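# Swap wash bottles between shelved bench and cart tray

## Task

Take the empty wash bottle that sits on the bench with shelves and place it in the top tray of the cart, so that it finishes within the tray's walls (lying on its side is acceptable). Then take one of the full wash bottles already in that tray and set it upright on the bench's work surface. No wash bottle may ever reach the floor, or the task fails. The cart, the pedal bin and the stool are movable. At the end, open the gripper and move the robot away, and the robot must not have toppled or be left leaning, or the task fails.

## Robot and tools

ROBOT. A TidyBot++: a mobile base (0.54 m long, 0.50 m wide, 0.38 m tall) on four driven casters, carrying a single seven-joint arm with a two-finger gripper. The shoulder sits 0.12 m ahead of the base centre and 0.68 m above the floor. Cameras: base_camera (fixed on the base) and wrist_camera (looks along the hand). The arm begins folded, hand pointing down, poking up to 0.08 m beyond the base front, elbow up to 1.15 m high. With the hand pointing down it reaches at most about 0.94 m above the floor, and only near the base.

FRAMES. Base frame: origin on the floor below the base centre, x forward, y left, z up. hand_pose is reported in this frame: the point between the finger pads; its z axis runs out along the fingers and its y axis is the closing direction. Odometry frame is where the base frame was at the scene start. base_odometry heading is positive to the left, -3.142 to 3.142; it counts wheel turns, so slip looks like travel and drift of a few cm and degrees builds up. base_tilt is in degrees, positive when leaning forward or right, with about 1 degree of fixed bias.

execute_actions. Argument actions: a list holding one action or none (none just reports state and pictures). An action may contain:
- base: exactly one relative move from where the base currently is: {"translate_m": d} metres, forward positive, -2 to 2; {"strafe_m": d} metres sideways, left positive, -2 to 2; {"rotate_rad": d} radians on the spot, counter-clockwise from above positive, -6.3 to 6.3. These are offsets, not poses. A move needing more than 8.667 s is refused.
- joints: absolute targets keyed by name, in radians: joint_1_rad (any angle; positive turns the arm clockwise from above, opposite to rotate_rad), joint_2_rad shoulder -2.249 to 2.249, joint_3_rad any angle, joint_4_rad elbow -2.579 to 2.579, joint_5_rad any angle, joint_6_rad wrist -2.099 to 2.099, joint_7_rad any angle (hand down: positive is counter-clockwise from above; at 1.57 fingers open toward robot left/right). gripper_pos 0 (open, ~85 mm gap) to 1 (closed); gap is roughly 85 x (1 - gripper_pos) mm. Any-angle joints go the short way, so turn in steps below half a revolution. Done tolerances: ±0.039 for joints 1-4, ±0.056 for 5-7, ±0.03 gripper.
- speeds: caps for this action only: translate_m and strafe_m 0.05 to 0.5 m/s, rotate_rad 0.1 to 1.57 rad/s (maximum is the default).
Motions begin together and may finish separately; no action runs past 15 s. A joint or base left out may still be driving toward an earlier target. Unknown keys or out-of-range values make the whole call rejected with no motion. cameras: list of "base_camera", "wrist_camera" or "all"; omitted or null means all, [] means none.

ARM GEOMETRY. With joint_1_rad 0, joint_3_rad 3.14, joint_5_rad 0 (near the start) the arm moves in the vertical plane of the base x axis. Tilt from vertical, forward positive: upper arm (0.42 m) = joint_2_rad; forearm (0.31 m) = joint_2_rad - joint_4_rad; hand (0.31 m, wrist to hand point) = that minus joint_6_rad. Forward reach from the shoulder is the sum of length x sin(tilt); height is the sum of length x cos(tilt). Joints move up to 1.39 rad/s (1.22 for 5-7).

OTHER TOOLS. wait: seconds 0 to 10, commands nothing, returns state and pictures. zoom_image: camera (base_camera or wrist_camera), region [x0, y0, x1, y1] in pixels from the top-left, no larger than 504 by 504, on the most recent full image. read_manual: section "licences"; licence texts only. finished_scene: scene = the current scene number; ends it permanently after the last command is held, so the goal must already be stable.

RESULT LINES. base_status and joint_status tell how each motion ended: done; off_target (stopped away from target, may still push); contact_stop or time_out (old target dropped, holds in place). A blocked base can push until timeout and still say done though short; base contact_stop means odometry arrived and then something shoved it. "joint command not followed" plus "cause:" means arm targets were withheld (for instance an arm-on-arm collision); joints show not_followed and may be retried on later actions. The gripper still acts. Nothing guards the arm against hitting the base. on_its_own lists motion you did not command. motor_effort: percent of maximum, positive toward larger joint values, bracketed peak, with fixed and random error. Gripper at 1 reading done means empty hand; off_target means it is holding something at that reading. ARM HIT flags a hard hit on the base or the arm itself. A stop reported in one call cancels the later motion calls of that reply. Motor temperatures list one value per arm joint; MOTOR HOT from 60 °C; at 75 °C an OVER-TEMPERATURE FAULT lets the arm sink and joints report limit_stop_at_motor_heat (resend targets). A torque sensor at its limit (104.5 N m joints 1-4, 51.3 N m joints 5-7; warnings at 56.7 and 29.4) freezes arm and gripper for 10 s; the base keeps going.

ACCURACY. Friction leaves joints slightly short even when reported done; repeating the same target does nothing. Fix by sending last command + (wanted - read) for all seven. Held loads make the arm sag; correct the same way, and never command a holding arm to its current readings. hand_pose can be off by 1-2 cm; trust images. Closed fingertips reach about 20 mm past the hand point.

AVOID. Letting any bottle fall or touch the floor, dropping or slamming objects, shoving furniture hard, driving while the arm is snagged above about 0.8 m (tipping risk), pushing or pulling sideways on a raised hand, long loaded holds (heat), and torque faults. Back away or retract the arm if tilt appears. Occasional brief pushes may disturb loose objects. The simulation runs while you deliberate, holding your last command. Less robot motion time is better.

Each tool is called after ">>>" in YAML: its name, and indented under it one key for each argument.

## Session

>>> execute_actions:
  actions: []

Scene clock: 0.00 s.
Motor temperatures (°C, as the motors report them): [28 26 25 26 32 42 42]
base_odometry: x=+0.000 y=+0.000 heading=+0.000 (m, m, rad; odometry frame)
base_tilt: forward=+0.4 right=+0.3 (deg)
base_status: not commanded
joint_positions: joint_1_rad=-0.044 joint_2_rad=-0.369 joint_3_rad=+3.169 joint_4_rad=-2.518 joint_5_rad=-0.040 joint_6_rad=-0.871 joint_7_rad=+1.557 gripper_pos=+0.000
joint_status: not commanded
motor_effort: joint_1_rad=-1 joint_2_rad=-2 joint_3_rad=+0 joint_4_rad=+13 joint_5_rad=+0 joint_6_rad=+0 joint_7_rad=+0 (%)
hand_pose: x=+0.2684 y=+0.0146 z=+0.5938 quat_wxyz=(-0.022, +0.998, -0.009, +0.060) (m; base frame)
pictures: base_camera, wrist_camera
Images, in order (width x height): base_camera 644x364, wrist_camera 644x476.

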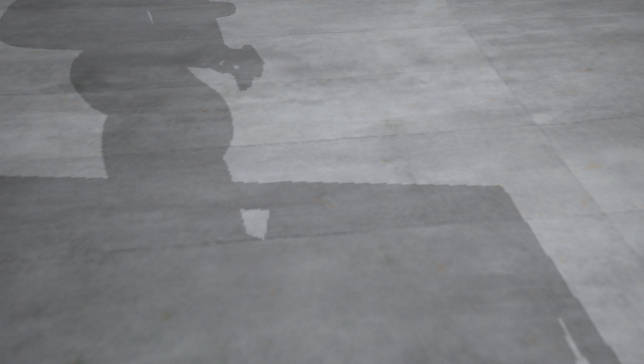

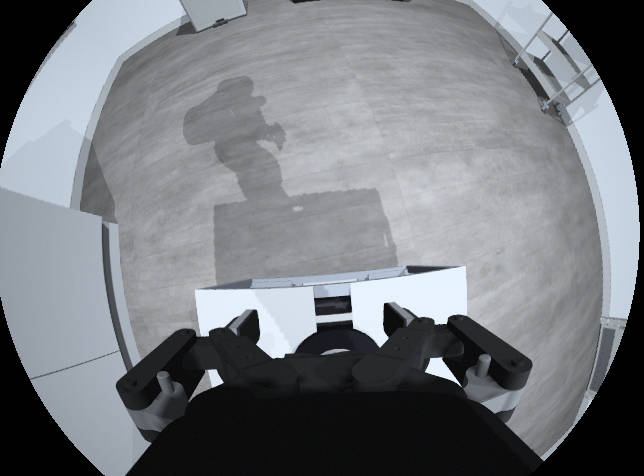

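>>> execute_actions:
  actions:
    - {"joints":{"joint_6_rad":0.4}}

Scene clock: 1.80 s.
Motor temperatures (°C, as the motors report them): [28 26 25 26 32 42 42]
base_odometry: x=+0.000 y=+0.000 heading=+0.000 (m, m, rad; odometry frame)
base_tilt: forward=+0.5 right=+0.4 (deg)
base_status: not commanded
joint_positions: joint_1_rad=-0.044 joint_2_rad=-0.369 joint_3_rad=+3.169 joint_4_rad=-2.518 joint_5_rad=-0.040 joint_6_rad=+0.379 joint_7_rad=+1.557 gripper_pos=+0.000
joint_status: all done
motor_effort: joint_1_rad=-1(0) joint_2_rad=-6(7) joint_3_rad=-1(0) joint_4_rad=+19(19) joint_5_rad=+1(0) joint_6_rad=+9(8) joint_7_rad=+1(0) (%)
hand_pose: x=+0.5360 y=+0.0032 z=+0.8409 quat_wxyz=(-0.020, +0.774, -0.020, +0.633) (m; base frame)
pictures: base_camera, wrist_camera
Images, in order (width x height): base_camera 644x364, wrist_camera 644x476.

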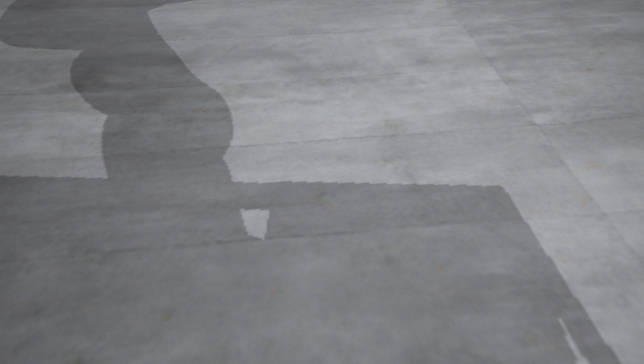

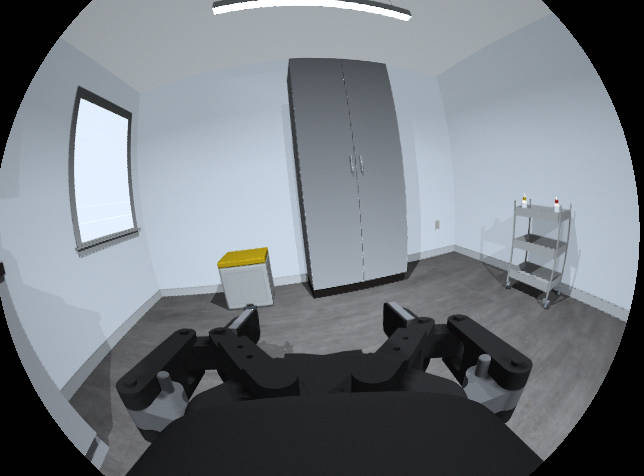

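Cart is front-right. Look around for the bench.

>>> execute_actions:
  actions:
    - {"base":{"rotate_rad":-1.5}}
  cameras: ["wrist_camera"]

>>> execute_actions:
  actions:
    - {"base":{"rotate_rad":-2.0}}
  cameras: ["wrist_camera"]

Scene clock: 4.53 s.
Motor temperatures (°C, as the motors report them): [28 26 25 26 32 42 42]
base_odometry: x=+0.000 y=+0.000 heading=-1.499 (m, m, rad; odometry frame)
base_tilt: forward=+0.4 right=+0.4 (deg)
base_status: done
joint_positions: joint_1_rad=-0.044 joint_2_rad=-0.369 joint_3_rad=+3.169 joint_4_rad=-2.518 joint_5_rad=-0.040 joint_6_rad=+0.379 joint_7_rad=+1.557 gripper_pos=+0.000
joint_status: not commanded
motor_effort: joint_1_rad=-1(2) joint_2_rad=-6(7) joint_3_rad=+0(1) joint_4_rad=+19(19) joint_5_rad=+1(1) joint_6_rad=+8(9) joint_7_rad=-1(0) (%)
hand_pose: x=+0.5360 y=+0.0032 z=+0.8409 quat_wxyz=(-0.020, +0.774, -0.020, +0.633) (m; base frame)
pictures: wrist_camera
Images, in order (width x height): wrist_camera 644x476.

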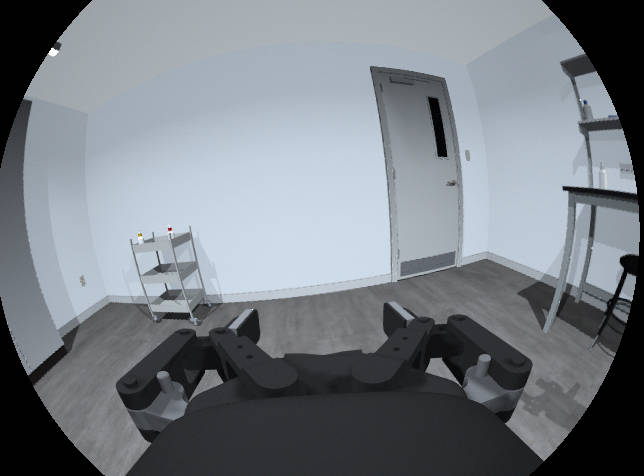

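Scene clock: 7.10 s.
Motor temperatures (°C, as the motors report them): [28 26 25 26 32 42 42]
base_odometry: x=+0.000 y=+0.000 heading=+2.785 (m, m, rad; odometry frame)
base_tilt: forward=+0.4 right=+0.3 (deg)
base_status: done
joint_positions: joint_1_rad=-0.044 joint_2_rad=-0.369 joint_3_rad=+3.169 joint_4_rad=-2.518 joint_5_rad=-0.040 joint_6_rad=+0.379 joint_7_rad=+1.557 gripper_pos=+0.000
joint_status: not commanded
motor_effort: joint_1_rad=+0(1) joint_2_rad=-7(7) joint_3_rad=+0(1) joint_4_rad=+19(18) joint_5_rad=+1(1) joint_6_rad=+9(9) joint_7_rad=+1(0) (%)
hand_pose: x=+0.5360 y=+0.0032 z=+0.8409 quat_wxyz=(-0.020, +0.774, -0.020, +0.633) (m; base frame)
pictures: wrist_camera
Images, in order (width x height): wrist_camera 644x476.

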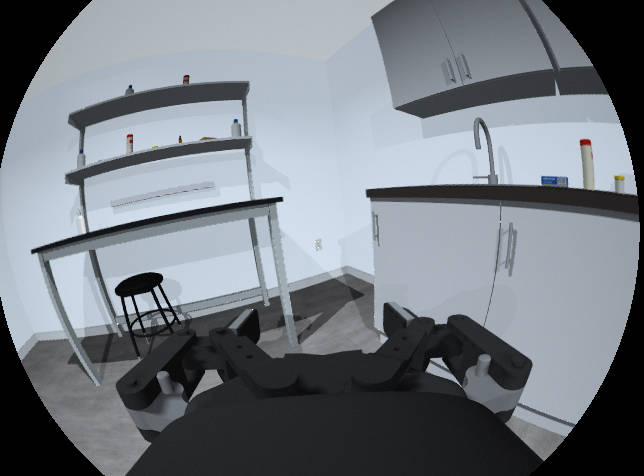

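>>> execute_actions:
  actions:
    - {"base":{"rotate_rad":0.7},"joints":{"joint_2_rad":-0.2,"joint_4_rad":-1.6,"joint_6_rad":-0.4}}
  cameras: ["wrist_camera"]

>>> zoom_image:
  camera: "wrist_camera"
  region: [120, 100, 520, 330]

Scene clock: 9.53 s.
Motor temperatures (°C, as the motors report them): [28 26 25 26 32 42 42]
base_odometry: x=+0.000 y=+0.000 heading=-2.800 (m, m, rad; odometry frame)
base_tilt: forward=+0.4 right=+0.4 (deg)
base_status: done
joint_positions: joint_1_rad=-0.044 joint_2_rad=-0.223 joint_3_rad=+3.169 joint_4_rad=-1.614 joint_5_rad=-0.040 joint_6_rad=-0.356 joint_7_rad=+1.557 gripper_pos=+0.000
joint_status: all done
motor_effort: joint_1_rad=-1(1) joint_2_rad=-14(14) joint_3_rad=+0(1) joint_4_rad=+21(22) joint_5_rad=+1(1) joint_6_rad=+9(9) joint_7_rad=+0(0) (%)
hand_pose: x=+0.6418 y=+0.0127 z=+1.0939 quat_wxyz=(-0.030, +0.766, -0.010, +0.642) (m; base frame)
pictures: wrist_camera
Images, in order (width x height): wrist_camera 644x476.

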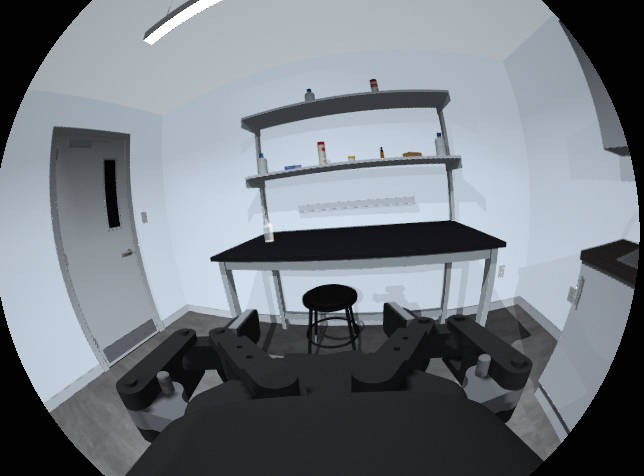

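Region (120, 100, 520, 330) of wrist_camera's 644x476 image, scaled by 1.260; it fills the top 290 rows of this view, and the rest is white.

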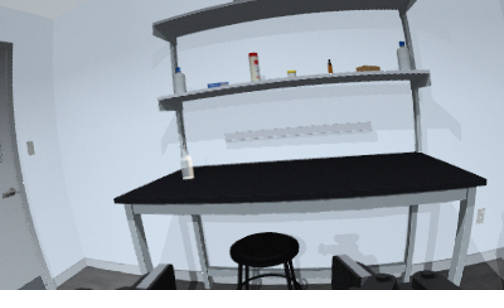

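>>> execute_actions:
  actions:
    - {"base":{"strafe_m":0.5}}

Scene clock: 12.20 s.
Motor temperatures (°C, as the motors report them): [28 26 25 26 32 42 42]
base_odometry: x=+0.168 y=-0.471 heading=-2.799 (m, m, rad; odometry frame)
base_tilt: forward=+0.5 right=+0.3 (deg)
base_status: done
joint_positions: joint_1_rad=-0.044 joint_2_rad=-0.222 joint_3_rad=+3.167 joint_4_rad=-1.614 joint_5_rad=-0.040 joint_6_rad=-0.356 joint_7_rad=+1.557 gripper_pos=+0.000
joint_status: not commanded
motor_effort: joint_1_rad=-1(3) joint_2_rad=-14(16) joint_3_rad=+0(3) joint_4_rad=+20(21) joint_5_rad=+1(0) joint_6_rad=+9(9) joint_7_rad=+0(0) (%)
hand_pose: x=+0.6421 y=+0.0135 z=+1.0933 quat_wxyz=(-0.030, +0.767, -0.009, +0.641) (m; base frame)
pictures: base_camera, wrist_camera
Images, in order (width x height): base_camera 644x364, wrist_camera 644x476.

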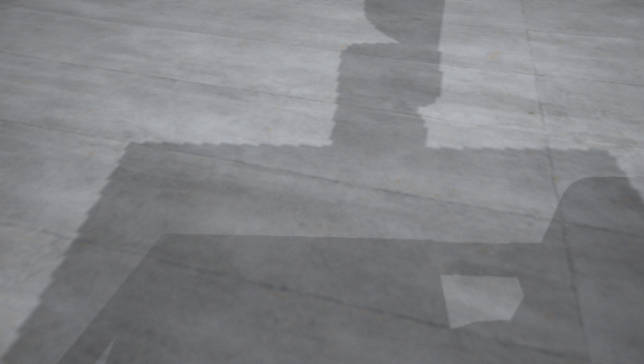

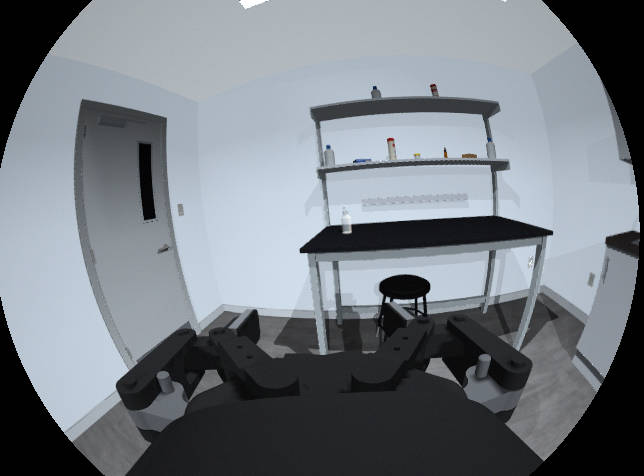

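>>> execute_actions:
  actions:
    - {"base":{"rotate_rad":-0.3}}

>>> execute_actions:
  actions:
    - {"base":{"translate_m":0.5}}

Scene clock: 13.73 s.
Motor temperatures (°C, as the motors report them): [28 26 25 26 32 42 42]
base_odometry: x=+0.168 y=-0.471 heading=-3.099 (m, m, rad; odometry frame)
base_tilt: forward=+0.5 right=+0.4 (deg)
base_status: done
joint_positions: joint_1_rad=-0.044 joint_2_rad=-0.221 joint_3_rad=+3.171 joint_4_rad=-1.614 joint_5_rad=-0.040 joint_6_rad=-0.356 joint_7_rad=+1.557 gripper_pos=+0.000
joint_status: not commanded
motor_effort: joint_1_rad=+0(2) joint_2_rad=-14(15) joint_3_rad=+0(3) joint_4_rad=+21(21) joint_5_rad=+0(0) joint_6_rad=+9(9) joint_7_rad=+1(0) (%)
hand_pose: x=+0.6429 y=+0.0111 z=+1.0923 quat_wxyz=(-0.029, +0.767, -0.011, +0.640) (m; base frame)
pictures: base_camera, wrist_camera
Images, in order (width x height): base_camera 644x364, wrist_camera 644x476.

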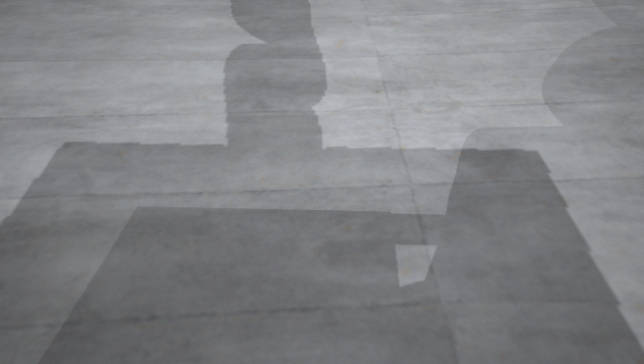

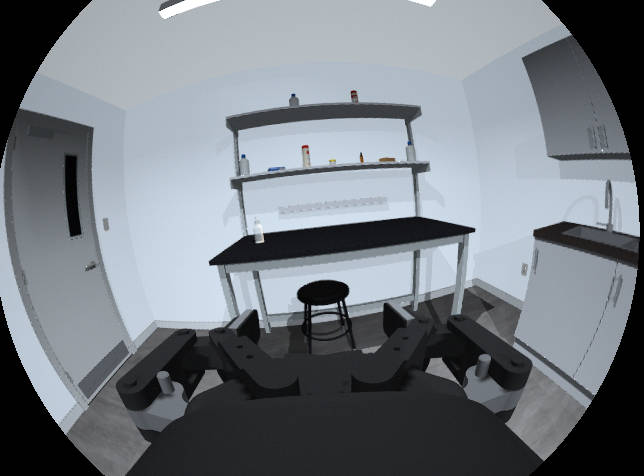

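Scene clock: 16.10 s.
Motor temperatures (°C, as the motors report them): [28 26 25 27 32 42 42]
base_odometry: x=-0.331 y=-0.492 heading=-3.100 (m, m, rad; odometry frame)
base_tilt: forward=+0.5 right=+0.3 (deg)
base_status: done
joint_positions: joint_1_rad=-0.044 joint_2_rad=-0.203 joint_3_rad=+3.171 joint_4_rad=-1.613 joint_5_rad=-0.040 joint_6_rad=-0.360 joint_7_rad=+1.557 gripper_pos=+0.000
joint_status: not commanded
motor_effort: joint_1_rad=-1(1) joint_2_rad=-16(19) joint_3_rad=+0(1) joint_4_rad=+21(22) joint_5_rad=+0(0) joint_6_rad=+9(9) joint_7_rad=+0(1) (%)
hand_pose: x=+0.6500 y=+0.0115 z=+1.0824 quat_wxyz=(-0.029, +0.774, -0.011, +0.632) (m; base frame)
pictures: base_camera, wrist_camera
Images, in order (width x height): base_camera 644x364, wrist_camera 644x476.

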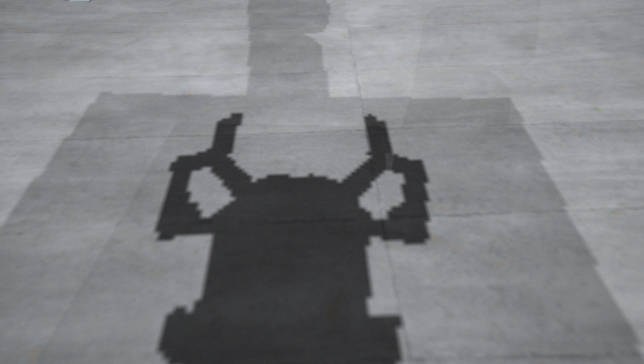

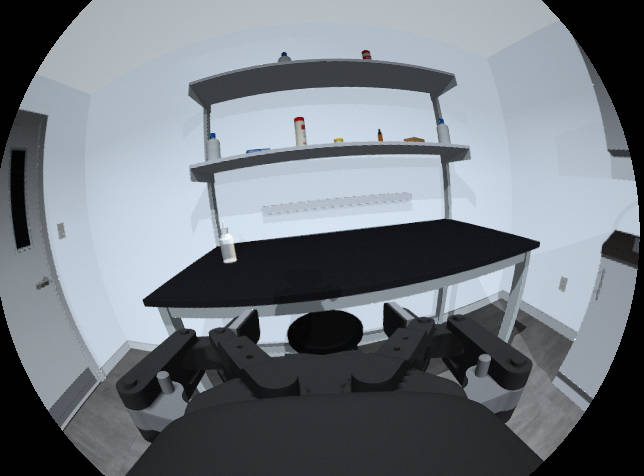

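>>> execute_actions:
  actions:
    - {"base":{"strafe_m":0.44}}

>>> execute_actions:
  actions:
    - {"joints":{"joint_1_rad":0,"joint_2_rad":0.3,"joint_3_rad":3.14,"joint_4_rad":-1.3,"joint_5_rad":0,"joint_6_rad":0.03,"joint_7_rad":1.57}}

>>> zoom_image:
  camera: "wrist_camera"
  region: [220, 150, 420, 330]

Scene clock: 19.03 s.
Motor temperatures (°C, as the motors report them): [28 26 25 27 32 42 42]
base_odometry: x=-0.313 y=-0.931 heading=-3.100 (m, m, rad; odometry frame)
base_tilt: forward=+0.4 right=+0.4 (deg)
base_status: done
joint_positions: joint_1_rad=-0.044 joint_2_rad=-0.203 joint_3_rad=+3.169 joint_4_rad=-1.613 joint_5_rad=-0.040 joint_6_rad=-0.361 joint_7_rad=+1.557 gripper_pos=+0.000
joint_status: not commanded
motor_effort: joint_1_rad=+0(3) joint_2_rad=-14(16) joint_3_rad=+0(3) joint_4_rad=+21(21) joint_5_rad=+0(0) joint_6_rad=+8(9) joint_7_rad=-1(0) (%)
hand_pose: x=+0.6499 y=+0.0129 z=+1.0824 quat_wxyz=(-0.029, +0.774, -0.010, +0.632) (m; base frame)
pictures: base_camera, wrist_camera
Images, in order (width x height): base_camera 644x364, wrist_camera 644x476.

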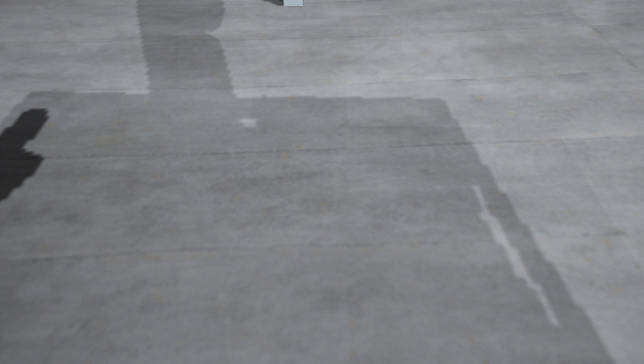

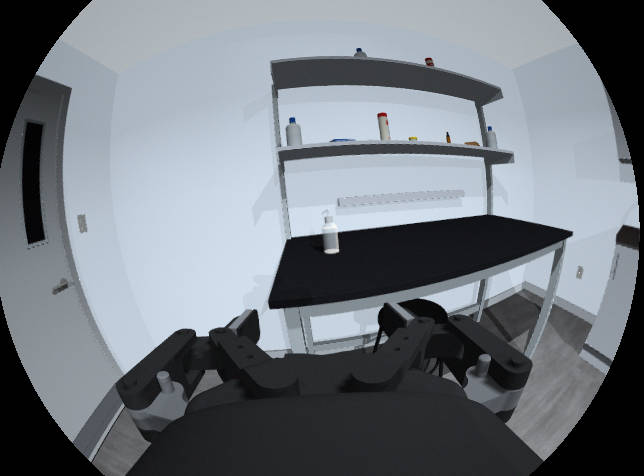

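Scene clock: 20.93 s.
Motor temperatures (°C, as the motors report them): [28 26 25 27 32 42 42]
base_odometry: x=-0.313 y=-0.931 heading=-3.100 (m, m, rad; odometry frame)
base_tilt: forward=+0.4 right=+0.3 (deg)
base_status: not commanded
joint_positions: joint_1_rad=-0.030 joint_2_rad=+0.298 joint_3_rad=+3.160 joint_4_rad=-1.318 joint_5_rad=-0.026 joint_6_rad=-0.014 joint_7_rad=+1.557 gripper_pos=+0.000
joint_status: all done
motor_effort: joint_1_rad=+0(1) joint_2_rad=-34(37) joint_3_rad=-1(0) joint_4_rad=+21(22) joint_5_rad=+1(1) joint_6_rad=+9(9) joint_7_rad=+1(1) (%)
hand_pose: x=+0.8673 y=+0.0124 z=+1.0515 quat_wxyz=(-0.016, +0.728, -0.008, +0.686) (m; base frame)
pictures: base_camera, wrist_camera
Images, in order (width x height): base_camera 644x364, wrist_camera 644x476.

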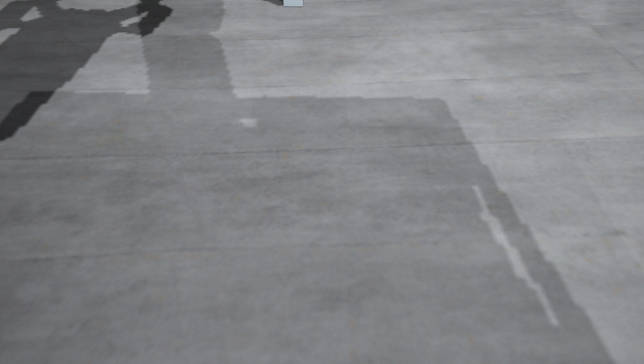

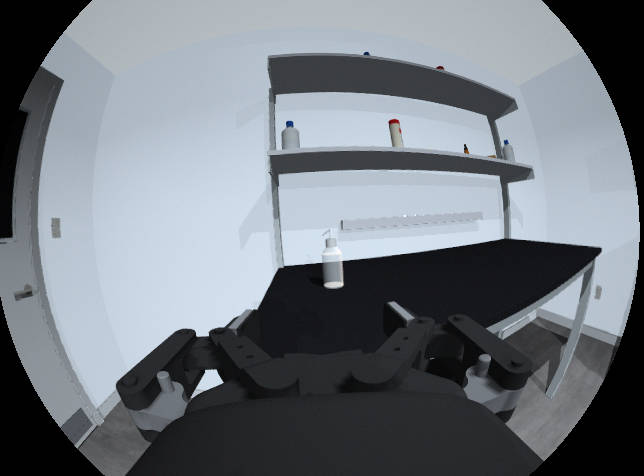

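Region (220, 150, 420, 330) of wrist_camera's 644x476 image, scaled by 2.520; it fills the top 454 rows of this view, and the rest is white.

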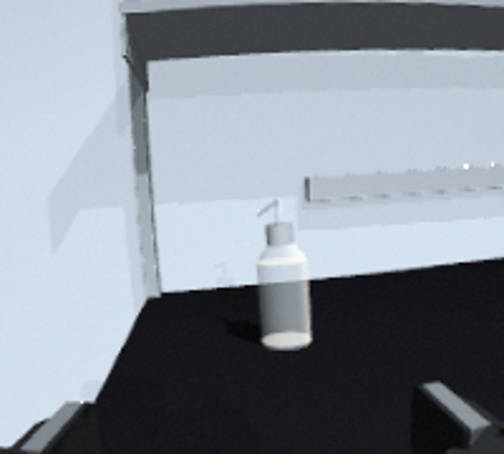

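>>> execute_actions:
  actions:
    - {"joints":{"joint_1_rad":0.03,"joint_2_rad":0.5,"joint_4_rad":-1.21,"joint_6_rad":0.16}}

>>> execute_actions:
  actions:
    - {"base":{"translate_m":0.15},"speeds":{"translate_m":0.15}}

Scene clock: 22.97 s.
Motor temperatures (°C, as the motors report them): [28 26 25 27 32 42 42]
base_odometry: x=-0.313 y=-0.931 heading=-3.100 (m, m, rad; odometry frame)
base_tilt: forward=+0.5 right=+0.4 (deg)
base_status: not commanded
joint_positions: joint_1_rad=+0.003 joint_2_rad=+0.502 joint_3_rad=+3.159 joint_4_rad=-1.225 joint_5_rad=-0.026 joint_6_rad=+0.116 joint_7_rad=+1.557 gripper_pos=+0.000
joint_status: all done
motor_effort: joint_1_rad=-1(1) joint_2_rad=-41(45) joint_3_rad=-1(1) joint_4_rad=+21(22) joint_5_rad=+0(1) joint_6_rad=+9(10) joint_7_rad=+0(0) (%)
hand_pose: x=+0.9432 y=-0.0116 z=+0.9890 quat_wxyz=(-0.004, +0.721, -0.019, +0.693) (m; base frame)
pictures: base_camera, wrist_camera
Images, in order (width x height): base_camera 644x364, wrist_camera 644x476.

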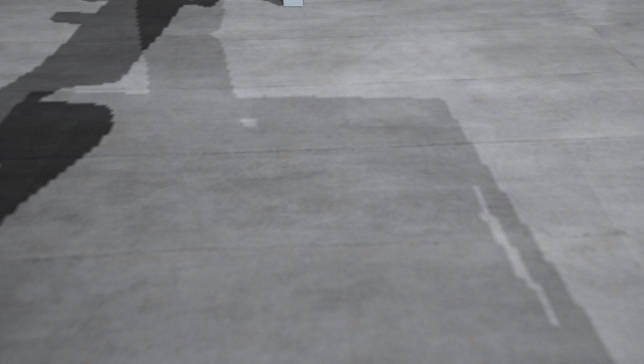

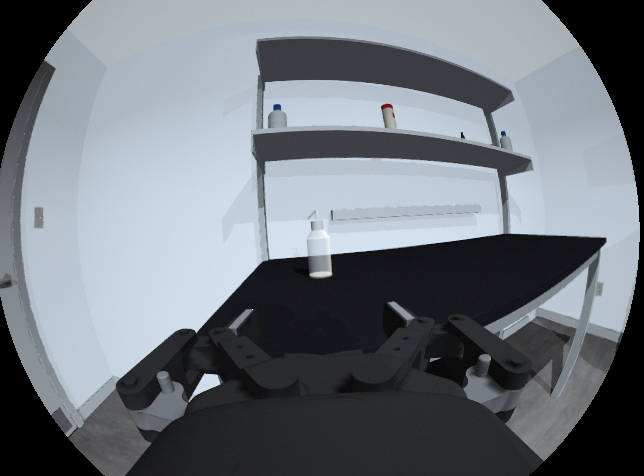

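Scene clock: 24.63 s.
Motor temperatures (°C, as the motors report them): [28 26 25 27 32 42 42]
base_odometry: x=-0.463 y=-0.938 heading=-3.100 (m, m, rad; odometry frame)
base_tilt: forward=+0.5 right=+0.3 (deg)
base_status: done
joint_positions: joint_1_rad=+0.004 joint_2_rad=+0.501 joint_3_rad=+3.158 joint_4_rad=-1.224 joint_5_rad=-0.026 joint_6_rad=+0.119 joint_7_rad=+1.557 gripper_pos=+0.000
joint_status: not commanded
motor_effort: joint_1_rad=+0(1) joint_2_rad=-42(44) joint_3_rad=-1(1) joint_4_rad=+22(23) joint_5_rad=+1(0) joint_6_rad=+9(10) joint_7_rad=+1(0) (%)
hand_pose: x=+0.9430 y=-0.0121 z=+0.9909 quat_wxyz=(-0.003, +0.720, -0.019, +0.694) (m; base frame)
pictures: base_camera, wrist_camera
Images, in order (width x height): base_camera 644x364, wrist_camera 644x476.

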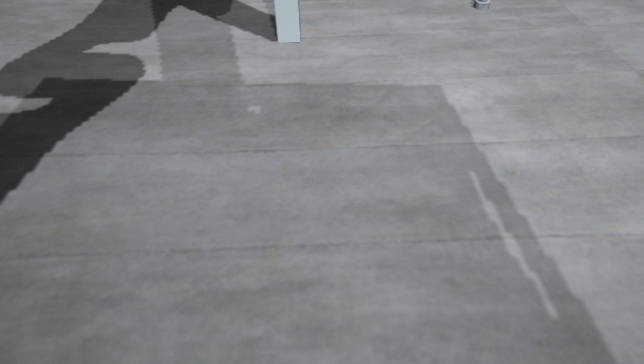

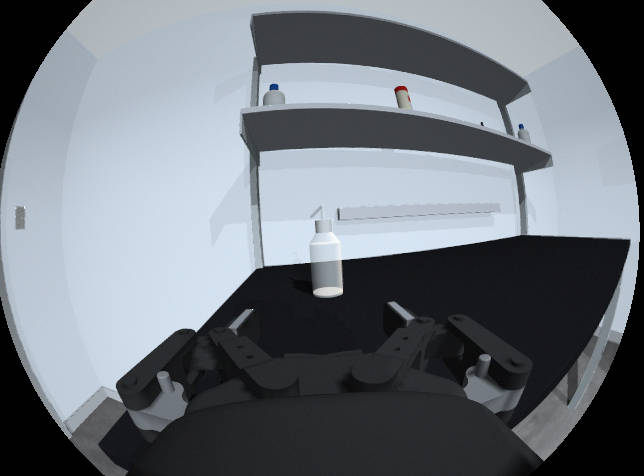

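>>> execute_actions:
  actions:
    - {"base":{"translate_m":0.17},"joints":{"joint_1_rad":0.06},"speeds":{"translate_m":0.15}}

Scene clock: 26.60 s.
Motor temperatures (°C, as the motors report them): [28 26 25 27 32 42 42]
base_odometry: x=-0.633 y=-0.945 heading=-3.100 (m, m, rad; odometry frame)
base_tilt: forward=+0.4 right=+0.4 (deg)
base_status: done
joint_positions: joint_1_rad=+0.037 joint_2_rad=+0.501 joint_3_rad=+3.154 joint_4_rad=-1.224 joint_5_rad=-0.026 joint_6_rad=+0.120 joint_7_rad=+1.557 gripper_pos=+0.000
joint_status: all done
motor_effort: joint_1_rad=-1(2) joint_2_rad=-40(44) joint_3_rad=-1(1) joint_4_rad=+20(22) joint_5_rad=+1(0) joint_6_rad=+9(9) joint_7_rad=+1(0) (%)
hand_pose: x=+0.9421 y=-0.0375 z=+0.9917 quat_wxyz=(+0.006, +0.719, -0.030, +0.695) (m; base frame)
pictures: base_camera, wrist_camera
Images, in order (width x height): base_camera 644x364, wrist_camera 644x476.

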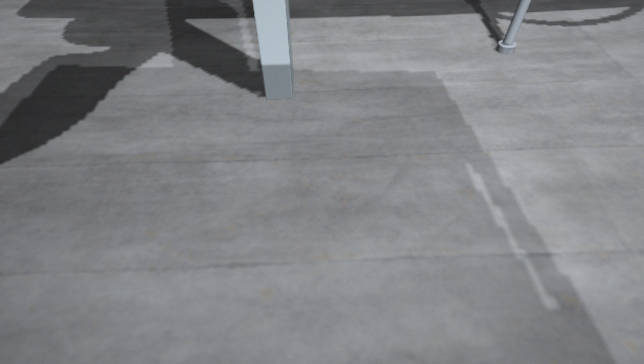

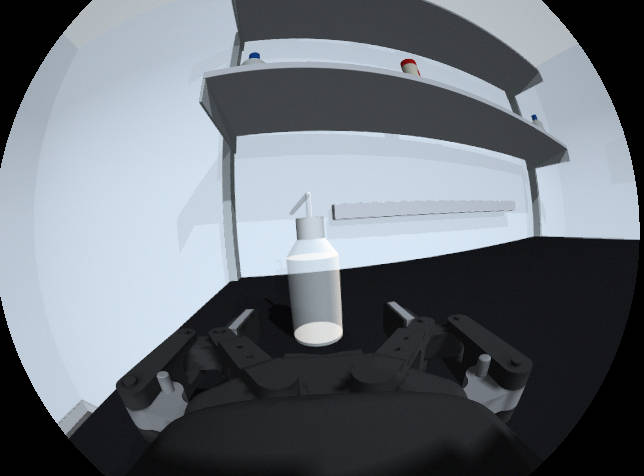

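>>> execute_actions:
  actions:
    - {"base":{"translate_m":0.08},"joints":{"joint_1_rad":0.04},"speeds":{"translate_m":0.1}}

Scene clock: 28.17 s.
Motor temperatures (°C, as the motors report them): [28 26 25 27 32 42 42]
base_odometry: x=-0.713 y=-0.949 heading=-3.099 (m, m, rad; odometry frame)
base_tilt: forward=+0.5 right=+0.3 (deg)
base_status: done
joint_positions: joint_1_rad=+0.037 joint_2_rad=+0.501 joint_3_rad=+3.154 joint_4_rad=-1.224 joint_5_rad=-0.026 joint_6_rad=+0.120 joint_7_rad=+1.557 gripper_pos=+0.000
joint_status: all done
motor_effort: joint_1_rad=+0(3) joint_2_rad=-42(43) joint_3_rad=+0(2) joint_4_rad=+21(21) joint_5_rad=+1(0) joint_6_rad=+9(9) joint_7_rad=+0(0) (%)
hand_pose: x=+0.9421 y=-0.0375 z=+0.9921 quat_wxyz=(+0.006, +0.718, -0.030, +0.695) (m; base frame)
pictures: base_camera, wrist_camera
Images, in order (width x height): base_camera 644x364, wrist_camera 644x476.

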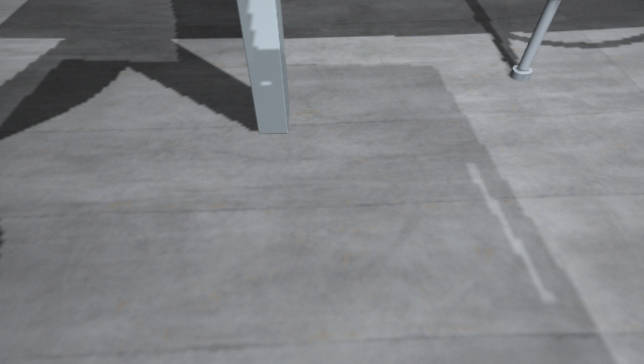

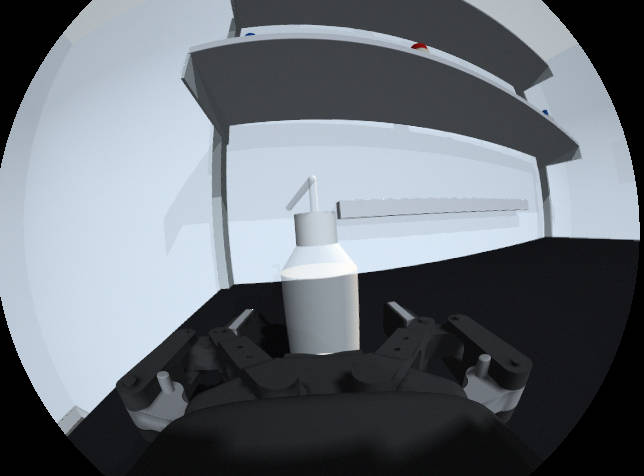

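>>> execute_actions:
  actions:
    - {"base":{"translate_m":0.045},"speeds":{"translate_m":0.06}}
  cameras: ["wrist_camera"]

>>> execute_actions:
  actions:
    - {"joints":{"gripper_pos":1}}
  cameras: ["wrist_camera"]

>>> execute_actions:
  actions:
    - {"joints":{"joint_2_rad":0.38,"joint_6_rad":0.05}}
  cameras: ["wrist_camera"]

Scene clock: 29.73 s.
Motor temperatures (°C, as the motors report them): [28 26 25 27 32 42 42]
base_odometry: x=-0.758 y=-0.951 heading=-3.099 (m, m, rad; odometry frame)
base_tilt: forward=+0.4 right=+0.3 (deg)
base_status: done
joint_positions: joint_1_rad=+0.037 joint_2_rad=+0.501 joint_3_rad=+3.154 joint_4_rad=-1.224 joint_5_rad=-0.026 joint_6_rad=+0.120 joint_7_rad=+1.557 gripper_pos=+0.000
joint_status: not commanded
motor_effort: joint_1_rad=+0(1) joint_2_rad=-42(44) joint_3_rad=-1(2) joint_4_rad=+22(22) joint_5_rad=+0(0) joint_6_rad=+9(9) joint_7_rad=+0(0) (%)
hand_pose: x=+0.9421 y=-0.0375 z=+0.9923 quat_wxyz=(+0.006, +0.718, -0.030, +0.695) (m; base frame)
pictures: wrist_camera
Images, in order (width x height): wrist_camera 644x476.

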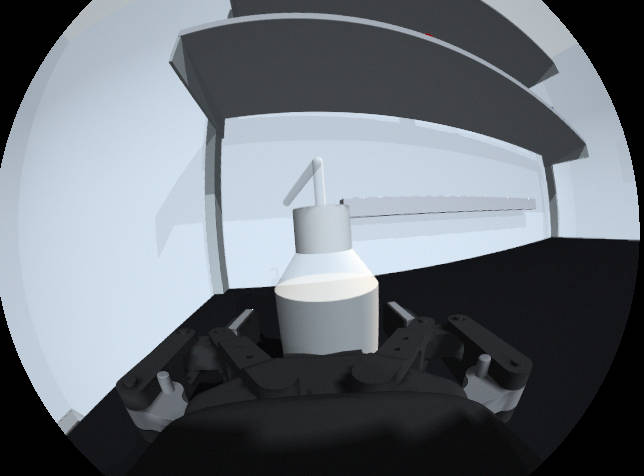

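Scene clock: 30.83 s.
Motor temperatures (°C, as the motors report them): [28 27 25 27 32 42 42]
base_odometry: x=-0.758 y=-0.951 heading=-3.099 (m, m, rad; odometry frame)
base_tilt: forward=+0.4 right=+0.4 (deg)
base_status: not commanded
joint_positions: joint_1_rad=+0.037 joint_2_rad=+0.501 joint_3_rad=+3.154 joint_4_rad=-1.223 joint_5_rad=-0.026 joint_6_rad=+0.120 joint_7_rad=+1.557 gripper_pos=+0.432
joint_status: gripper_pos off_target (ended at +0.432, target +1.000)
motor_effort: joint_1_rad=-1(1) joint_2_rad=-40(41) joint_3_rad=-1(1) joint_4_rad=+22(21) joint_5_rad=+1(0) joint_6_rad=+9(9) joint_7_rad=+0(0) (%)
hand_pose: x=+0.9421 y=-0.0375 z=+0.9924 quat_wxyz=(+0.006, +0.718, -0.030, +0.695) (m; base frame)
pictures: wrist_camera
Images, in order (width x height): wrist_camera 644x476.

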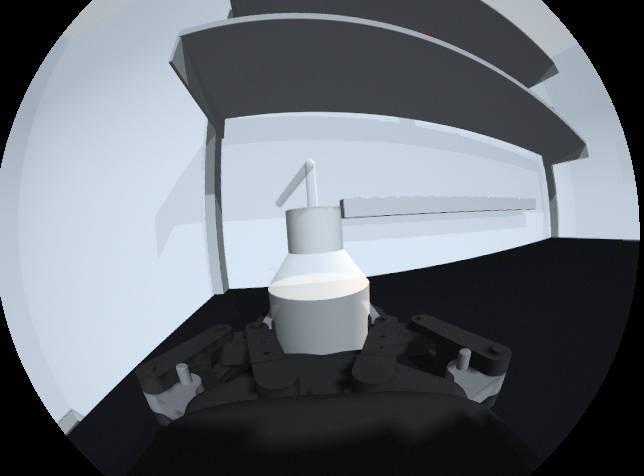

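Scene clock: 31.93 s.
Motor temperatures (°C, as the motors report them): [28 27 25 27 32 42 42]
base_odometry: x=-0.758 y=-0.951 heading=-3.099 (m, m, rad; odometry frame)
base_tilt: forward=+0.5 right=+0.4 (deg)
base_status: not commanded
joint_positions: joint_1_rad=+0.037 joint_2_rad=+0.382 joint_3_rad=+3.154 joint_4_rad=-1.219 joint_5_rad=-0.026 joint_6_rad=+0.092 joint_7_rad=+1.557 gripper_pos=+0.432
joint_status: all done
motor_effort: joint_1_rad=-1(0) joint_2_rad=-36(44) joint_3_rad=-1(1) joint_4_rad=+22(23) joint_5_rad=+1(0) joint_6_rad=+9(10) joint_7_rad=+0(0) (%)
hand_pose: x=+0.9002 y=-0.0357 z=+1.0817 quat_wxyz=(+0.006, +0.684, -0.029, +0.728) (m; base frame)
pictures: wrist_camera
Images, in order (width x height): wrist_camera 644x476.

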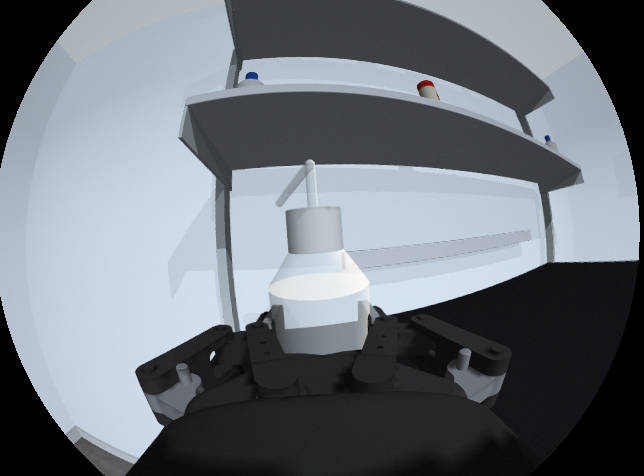

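>>> execute_actions:
  actions:
    - {"base":{"translate_m":-0.75}}
  cameras: []

>>> execute_actions:
  actions:
    - {"joints":{"joint_1_rad":0,"joint_2_rad":-0.2,"joint_4_rad":-1.9,"joint_6_rad":0.1}}
  cameras: []

>>> execute_actions:
  actions:
    - {"base":{"rotate_rad":2.8},"speeds":{"rotate_rad":1.0}}

Scene clock: 35.33 s.
Motor temperatures (°C, as the motors report them): [28 27 25 27 32 42 42]
base_odometry: x=-0.009 y=-0.920 heading=-3.099 (m, m, rad; odometry frame)
base_tilt: forward=+0.4 right=+0.4 (deg)
base_status: done
joint_positions: joint_1_rad=+0.038 joint_2_rad=+0.383 joint_3_rad=+3.152 joint_4_rad=-1.219 joint_5_rad=-0.026 joint_6_rad=+0.087 joint_7_rad=+1.557 gripper_pos=+0.432
joint_status: not commanded
motor_effort: joint_1_rad=+0(7) joint_2_rad=-38(42) joint_3_rad=-1(4) joint_4_rad=+22(22) joint_5_rad=+0(1) joint_6_rad=+9(10) joint_7_rad=+0(1) (%)
hand_pose: x=+0.9005 y=-0.0351 z=+1.0798 quat_wxyz=(+0.005, +0.686, -0.029, +0.727) (m; base frame)
pictures: none
No camera images: the call's "cameras" was empty. Leave "cameras" out to get every camera's image.

Scene clock: 37.27 s.
Motor temperatures (°C, as the motors report them): [28 27 25 27 32 42 42]
base_odometry: x=-0.009 y=-0.920 heading=-3.099 (m, m, rad; odometry frame)
base_tilt: forward=+0.5 right=+0.4 (deg)
base_status: not commanded
joint_positions: joint_1_rad=+0.030 joint_2_rad=-0.182 joint_3_rad=+3.152 joint_4_rad=-1.888 joint_5_rad=-0.026 joint_6_rad=+0.087 joint_7_rad=+1.557 gripper_pos=+0.432
joint_status: all done
motor_effort: joint_1_rad=-1(0) joint_2_rad=-16(39) joint_3_rad=-1(1) joint_4_rad=+21(23) joint_5_rad=+0(0) joint_6_rad=+9(9) joint_7_rad=+0(1) (%)
hand_pose: x=+0.6648 y=-0.0220 z=+1.0385 quat_wxyz=(+0.000, +0.723, -0.030, +0.690) (m; base frame)
pictures: none
No camera images: the call's "cameras" was empty. Leave "cameras" out to get every camera's image.

Scene clock: 41.00 s.
Motor temperatures (°C, as the motors report them): [28 27 25 27 32 42 42]
base_odometry: x=-0.009 y=-0.919 heading=-0.300 (m, m, rad; odometry frame)
base_tilt: forward=+0.4 right=+0.3 (deg)
base_status: done
joint_positions: joint_1_rad=+0.019 joint_2_rad=-0.182 joint_3_rad=+3.146 joint_4_rad=-1.888 joint_5_rad=-0.026 joint_6_rad=+0.087 joint_7_rad=+1.557 gripper_pos=+0.432
joint_status: not commanded
motor_effort: joint_1_rad=+0(3) joint_2_rad=-16(18) joint_3_rad=-1(4) joint_4_rad=+21(22) joint_5_rad=+1(1) joint_6_rad=+9(9) joint_7_rad=+0(1) (%)
hand_pose: x=+0.6651 y=-0.0124 z=+1.0384 quat_wxyz=(-0.005, +0.723, -0.024, +0.690) (m; base frame)
pictures: base_camera, wrist_camera
Images, in order (width x height): base_camera 644x364, wrist_camera 644x476.

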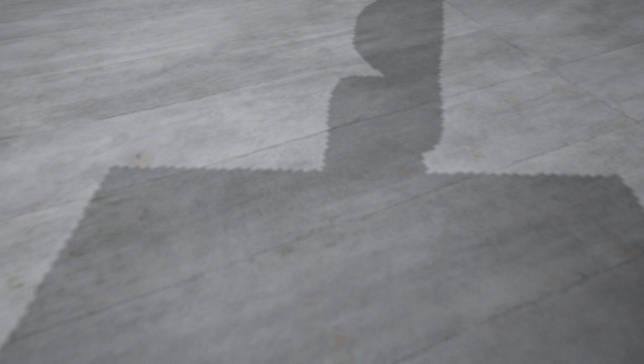

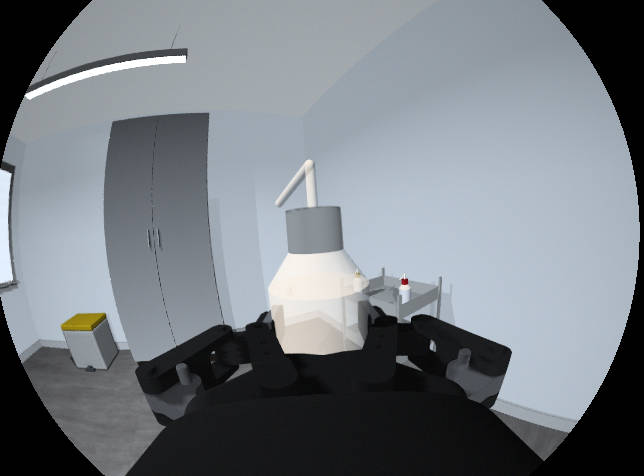

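>>> execute_actions:
  actions:
    - {"base":{"translate_m":0.5},"joints":{"joint_6_rad":0.4}}

Scene clock: 43.53 s.
Motor temperatures (°C, as the motors report them): [28 27 25 27 32 42 42]
base_odometry: x=+0.469 y=-1.066 heading=-0.300 (m, m, rad; odometry frame)
base_tilt: forward=+0.4 right=+0.4 (deg)
base_status: done
joint_positions: joint_1_rad=+0.019 joint_2_rad=-0.192 joint_3_rad=+3.146 joint_4_rad=-1.895 joint_5_rad=-0.025 joint_6_rad=+0.376 joint_7_rad=+1.557 gripper_pos=+0.432
joint_status: all done
motor_effort: joint_1_rad=+0(1) joint_2_rad=-16(20) joint_3_rad=+0(0) joint_4_rad=+22(23) joint_5_rad=+1(1) joint_6_rad=+9(11) joint_7_rad=+0(0) (%)
hand_pose: x=+0.6522 y=-0.0144 z=+1.1286 quat_wxyz=(-0.003, +0.616, -0.023, +0.788) (m; base frame)
pictures: base_camera, wrist_camera
Images, in order (width x height): base_camera 644x364, wrist_camera 644x476.

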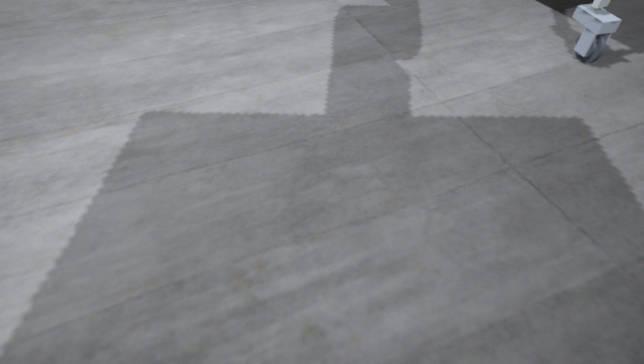

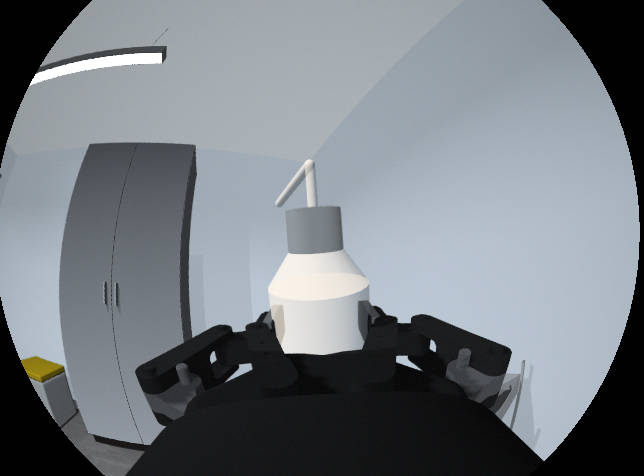

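>>> execute_actions:
  actions:
    - {"joints":{"joint_6_rad":-0.5,"joint_1_rad":0.0,"joint_4_rad":-1.6}}

Scene clock: 45.20 s.
Motor temperatures (°C, as the motors report them): [28 27 25 27 32 42 42]
base_odometry: x=+0.469 y=-1.066 heading=-0.300 (m, m, rad; odometry frame)
base_tilt: forward=+0.5 right=+0.3 (deg)
base_status: not commanded
joint_positions: joint_1_rad=+0.019 joint_2_rad=-0.192 joint_3_rad=+3.146 joint_4_rad=-1.619 joint_5_rad=-0.025 joint_6_rad=-0.466 joint_7_rad=+1.557 gripper_pos=+0.432
joint_status: all done
motor_effort: joint_1_rad=+0(0) joint_2_rad=-16(16) joint_3_rad=+0(1) joint_4_rad=+21(23) joint_5_rad=+0(0) joint_6_rad=+9(9) joint_7_rad=+0(0) (%)
hand_pose: x=+0.6450 y=-0.0077 z=+1.0413 quat_wxyz=(-0.009, +0.811, -0.021, +0.585) (m; base frame)
pictures: base_camera, wrist_camera
Images, in order (width x height): base_camera 644x364, wrist_camera 644x476.

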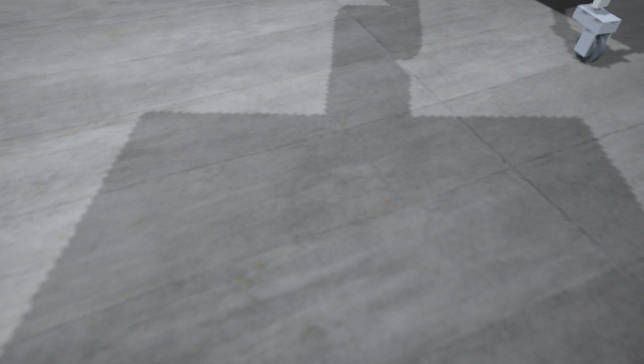

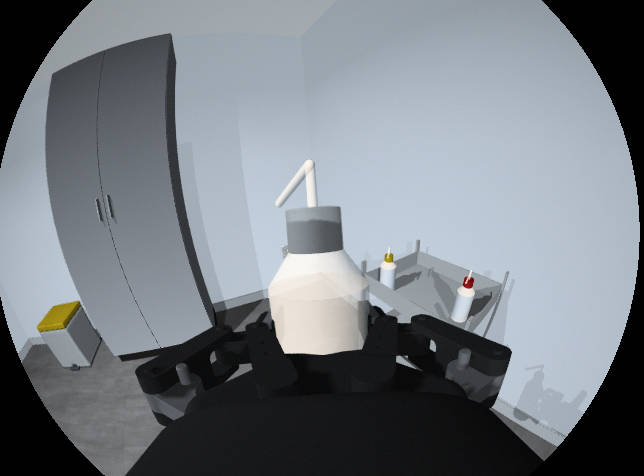

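>>> execute_actions:
  actions:
    - {"base":{"rotate_rad":-0.33},"joints":{"joint_1_rad":-0.5},"speeds":{"rotate_rad":0.5}}

Scene clock: 47.07 s.
Motor temperatures (°C, as the motors report them): [28 27 25 27 32 42 42]
base_odometry: x=+0.469 y=-1.066 heading=-0.629 (m, m, rad; odometry frame)
base_tilt: forward=+0.4 right=+0.4 (deg)
base_status: done
joint_positions: joint_1_rad=-0.477 joint_2_rad=-0.192 joint_3_rad=+3.146 joint_4_rad=-1.619 joint_5_rad=-0.023 joint_6_rad=-0.466 joint_7_rad=+1.557 gripper_pos=+0.432
joint_status: all done
motor_effort: joint_1_rad=+0(2) joint_2_rad=-15(17) joint_3_rad=+0(3) joint_4_rad=+21(22) joint_5_rad=+0(0) joint_6_rad=+9(9) joint_7_rad=+0(0) (%)
hand_pose: x=+0.5855 y=+0.2433 z=+1.0415 quat_wxyz=(-0.151, +0.791, +0.179, +0.565) (m; base frame)
pictures: base_camera, wrist_camera
Images, in order (width x height): base_camera 644x364, wrist_camera 644x476.

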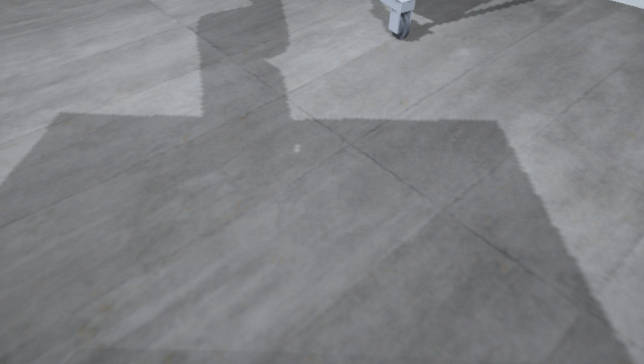

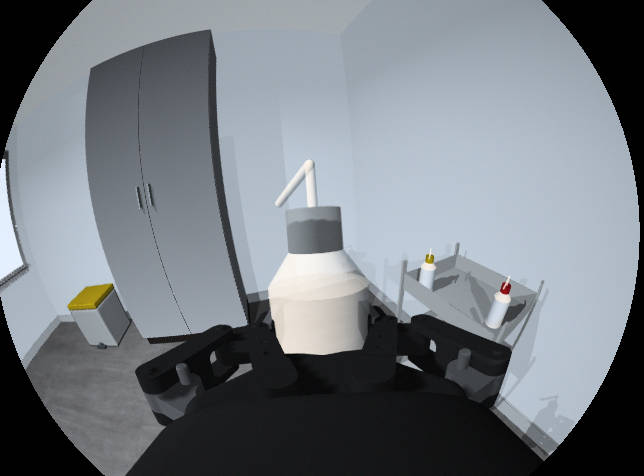

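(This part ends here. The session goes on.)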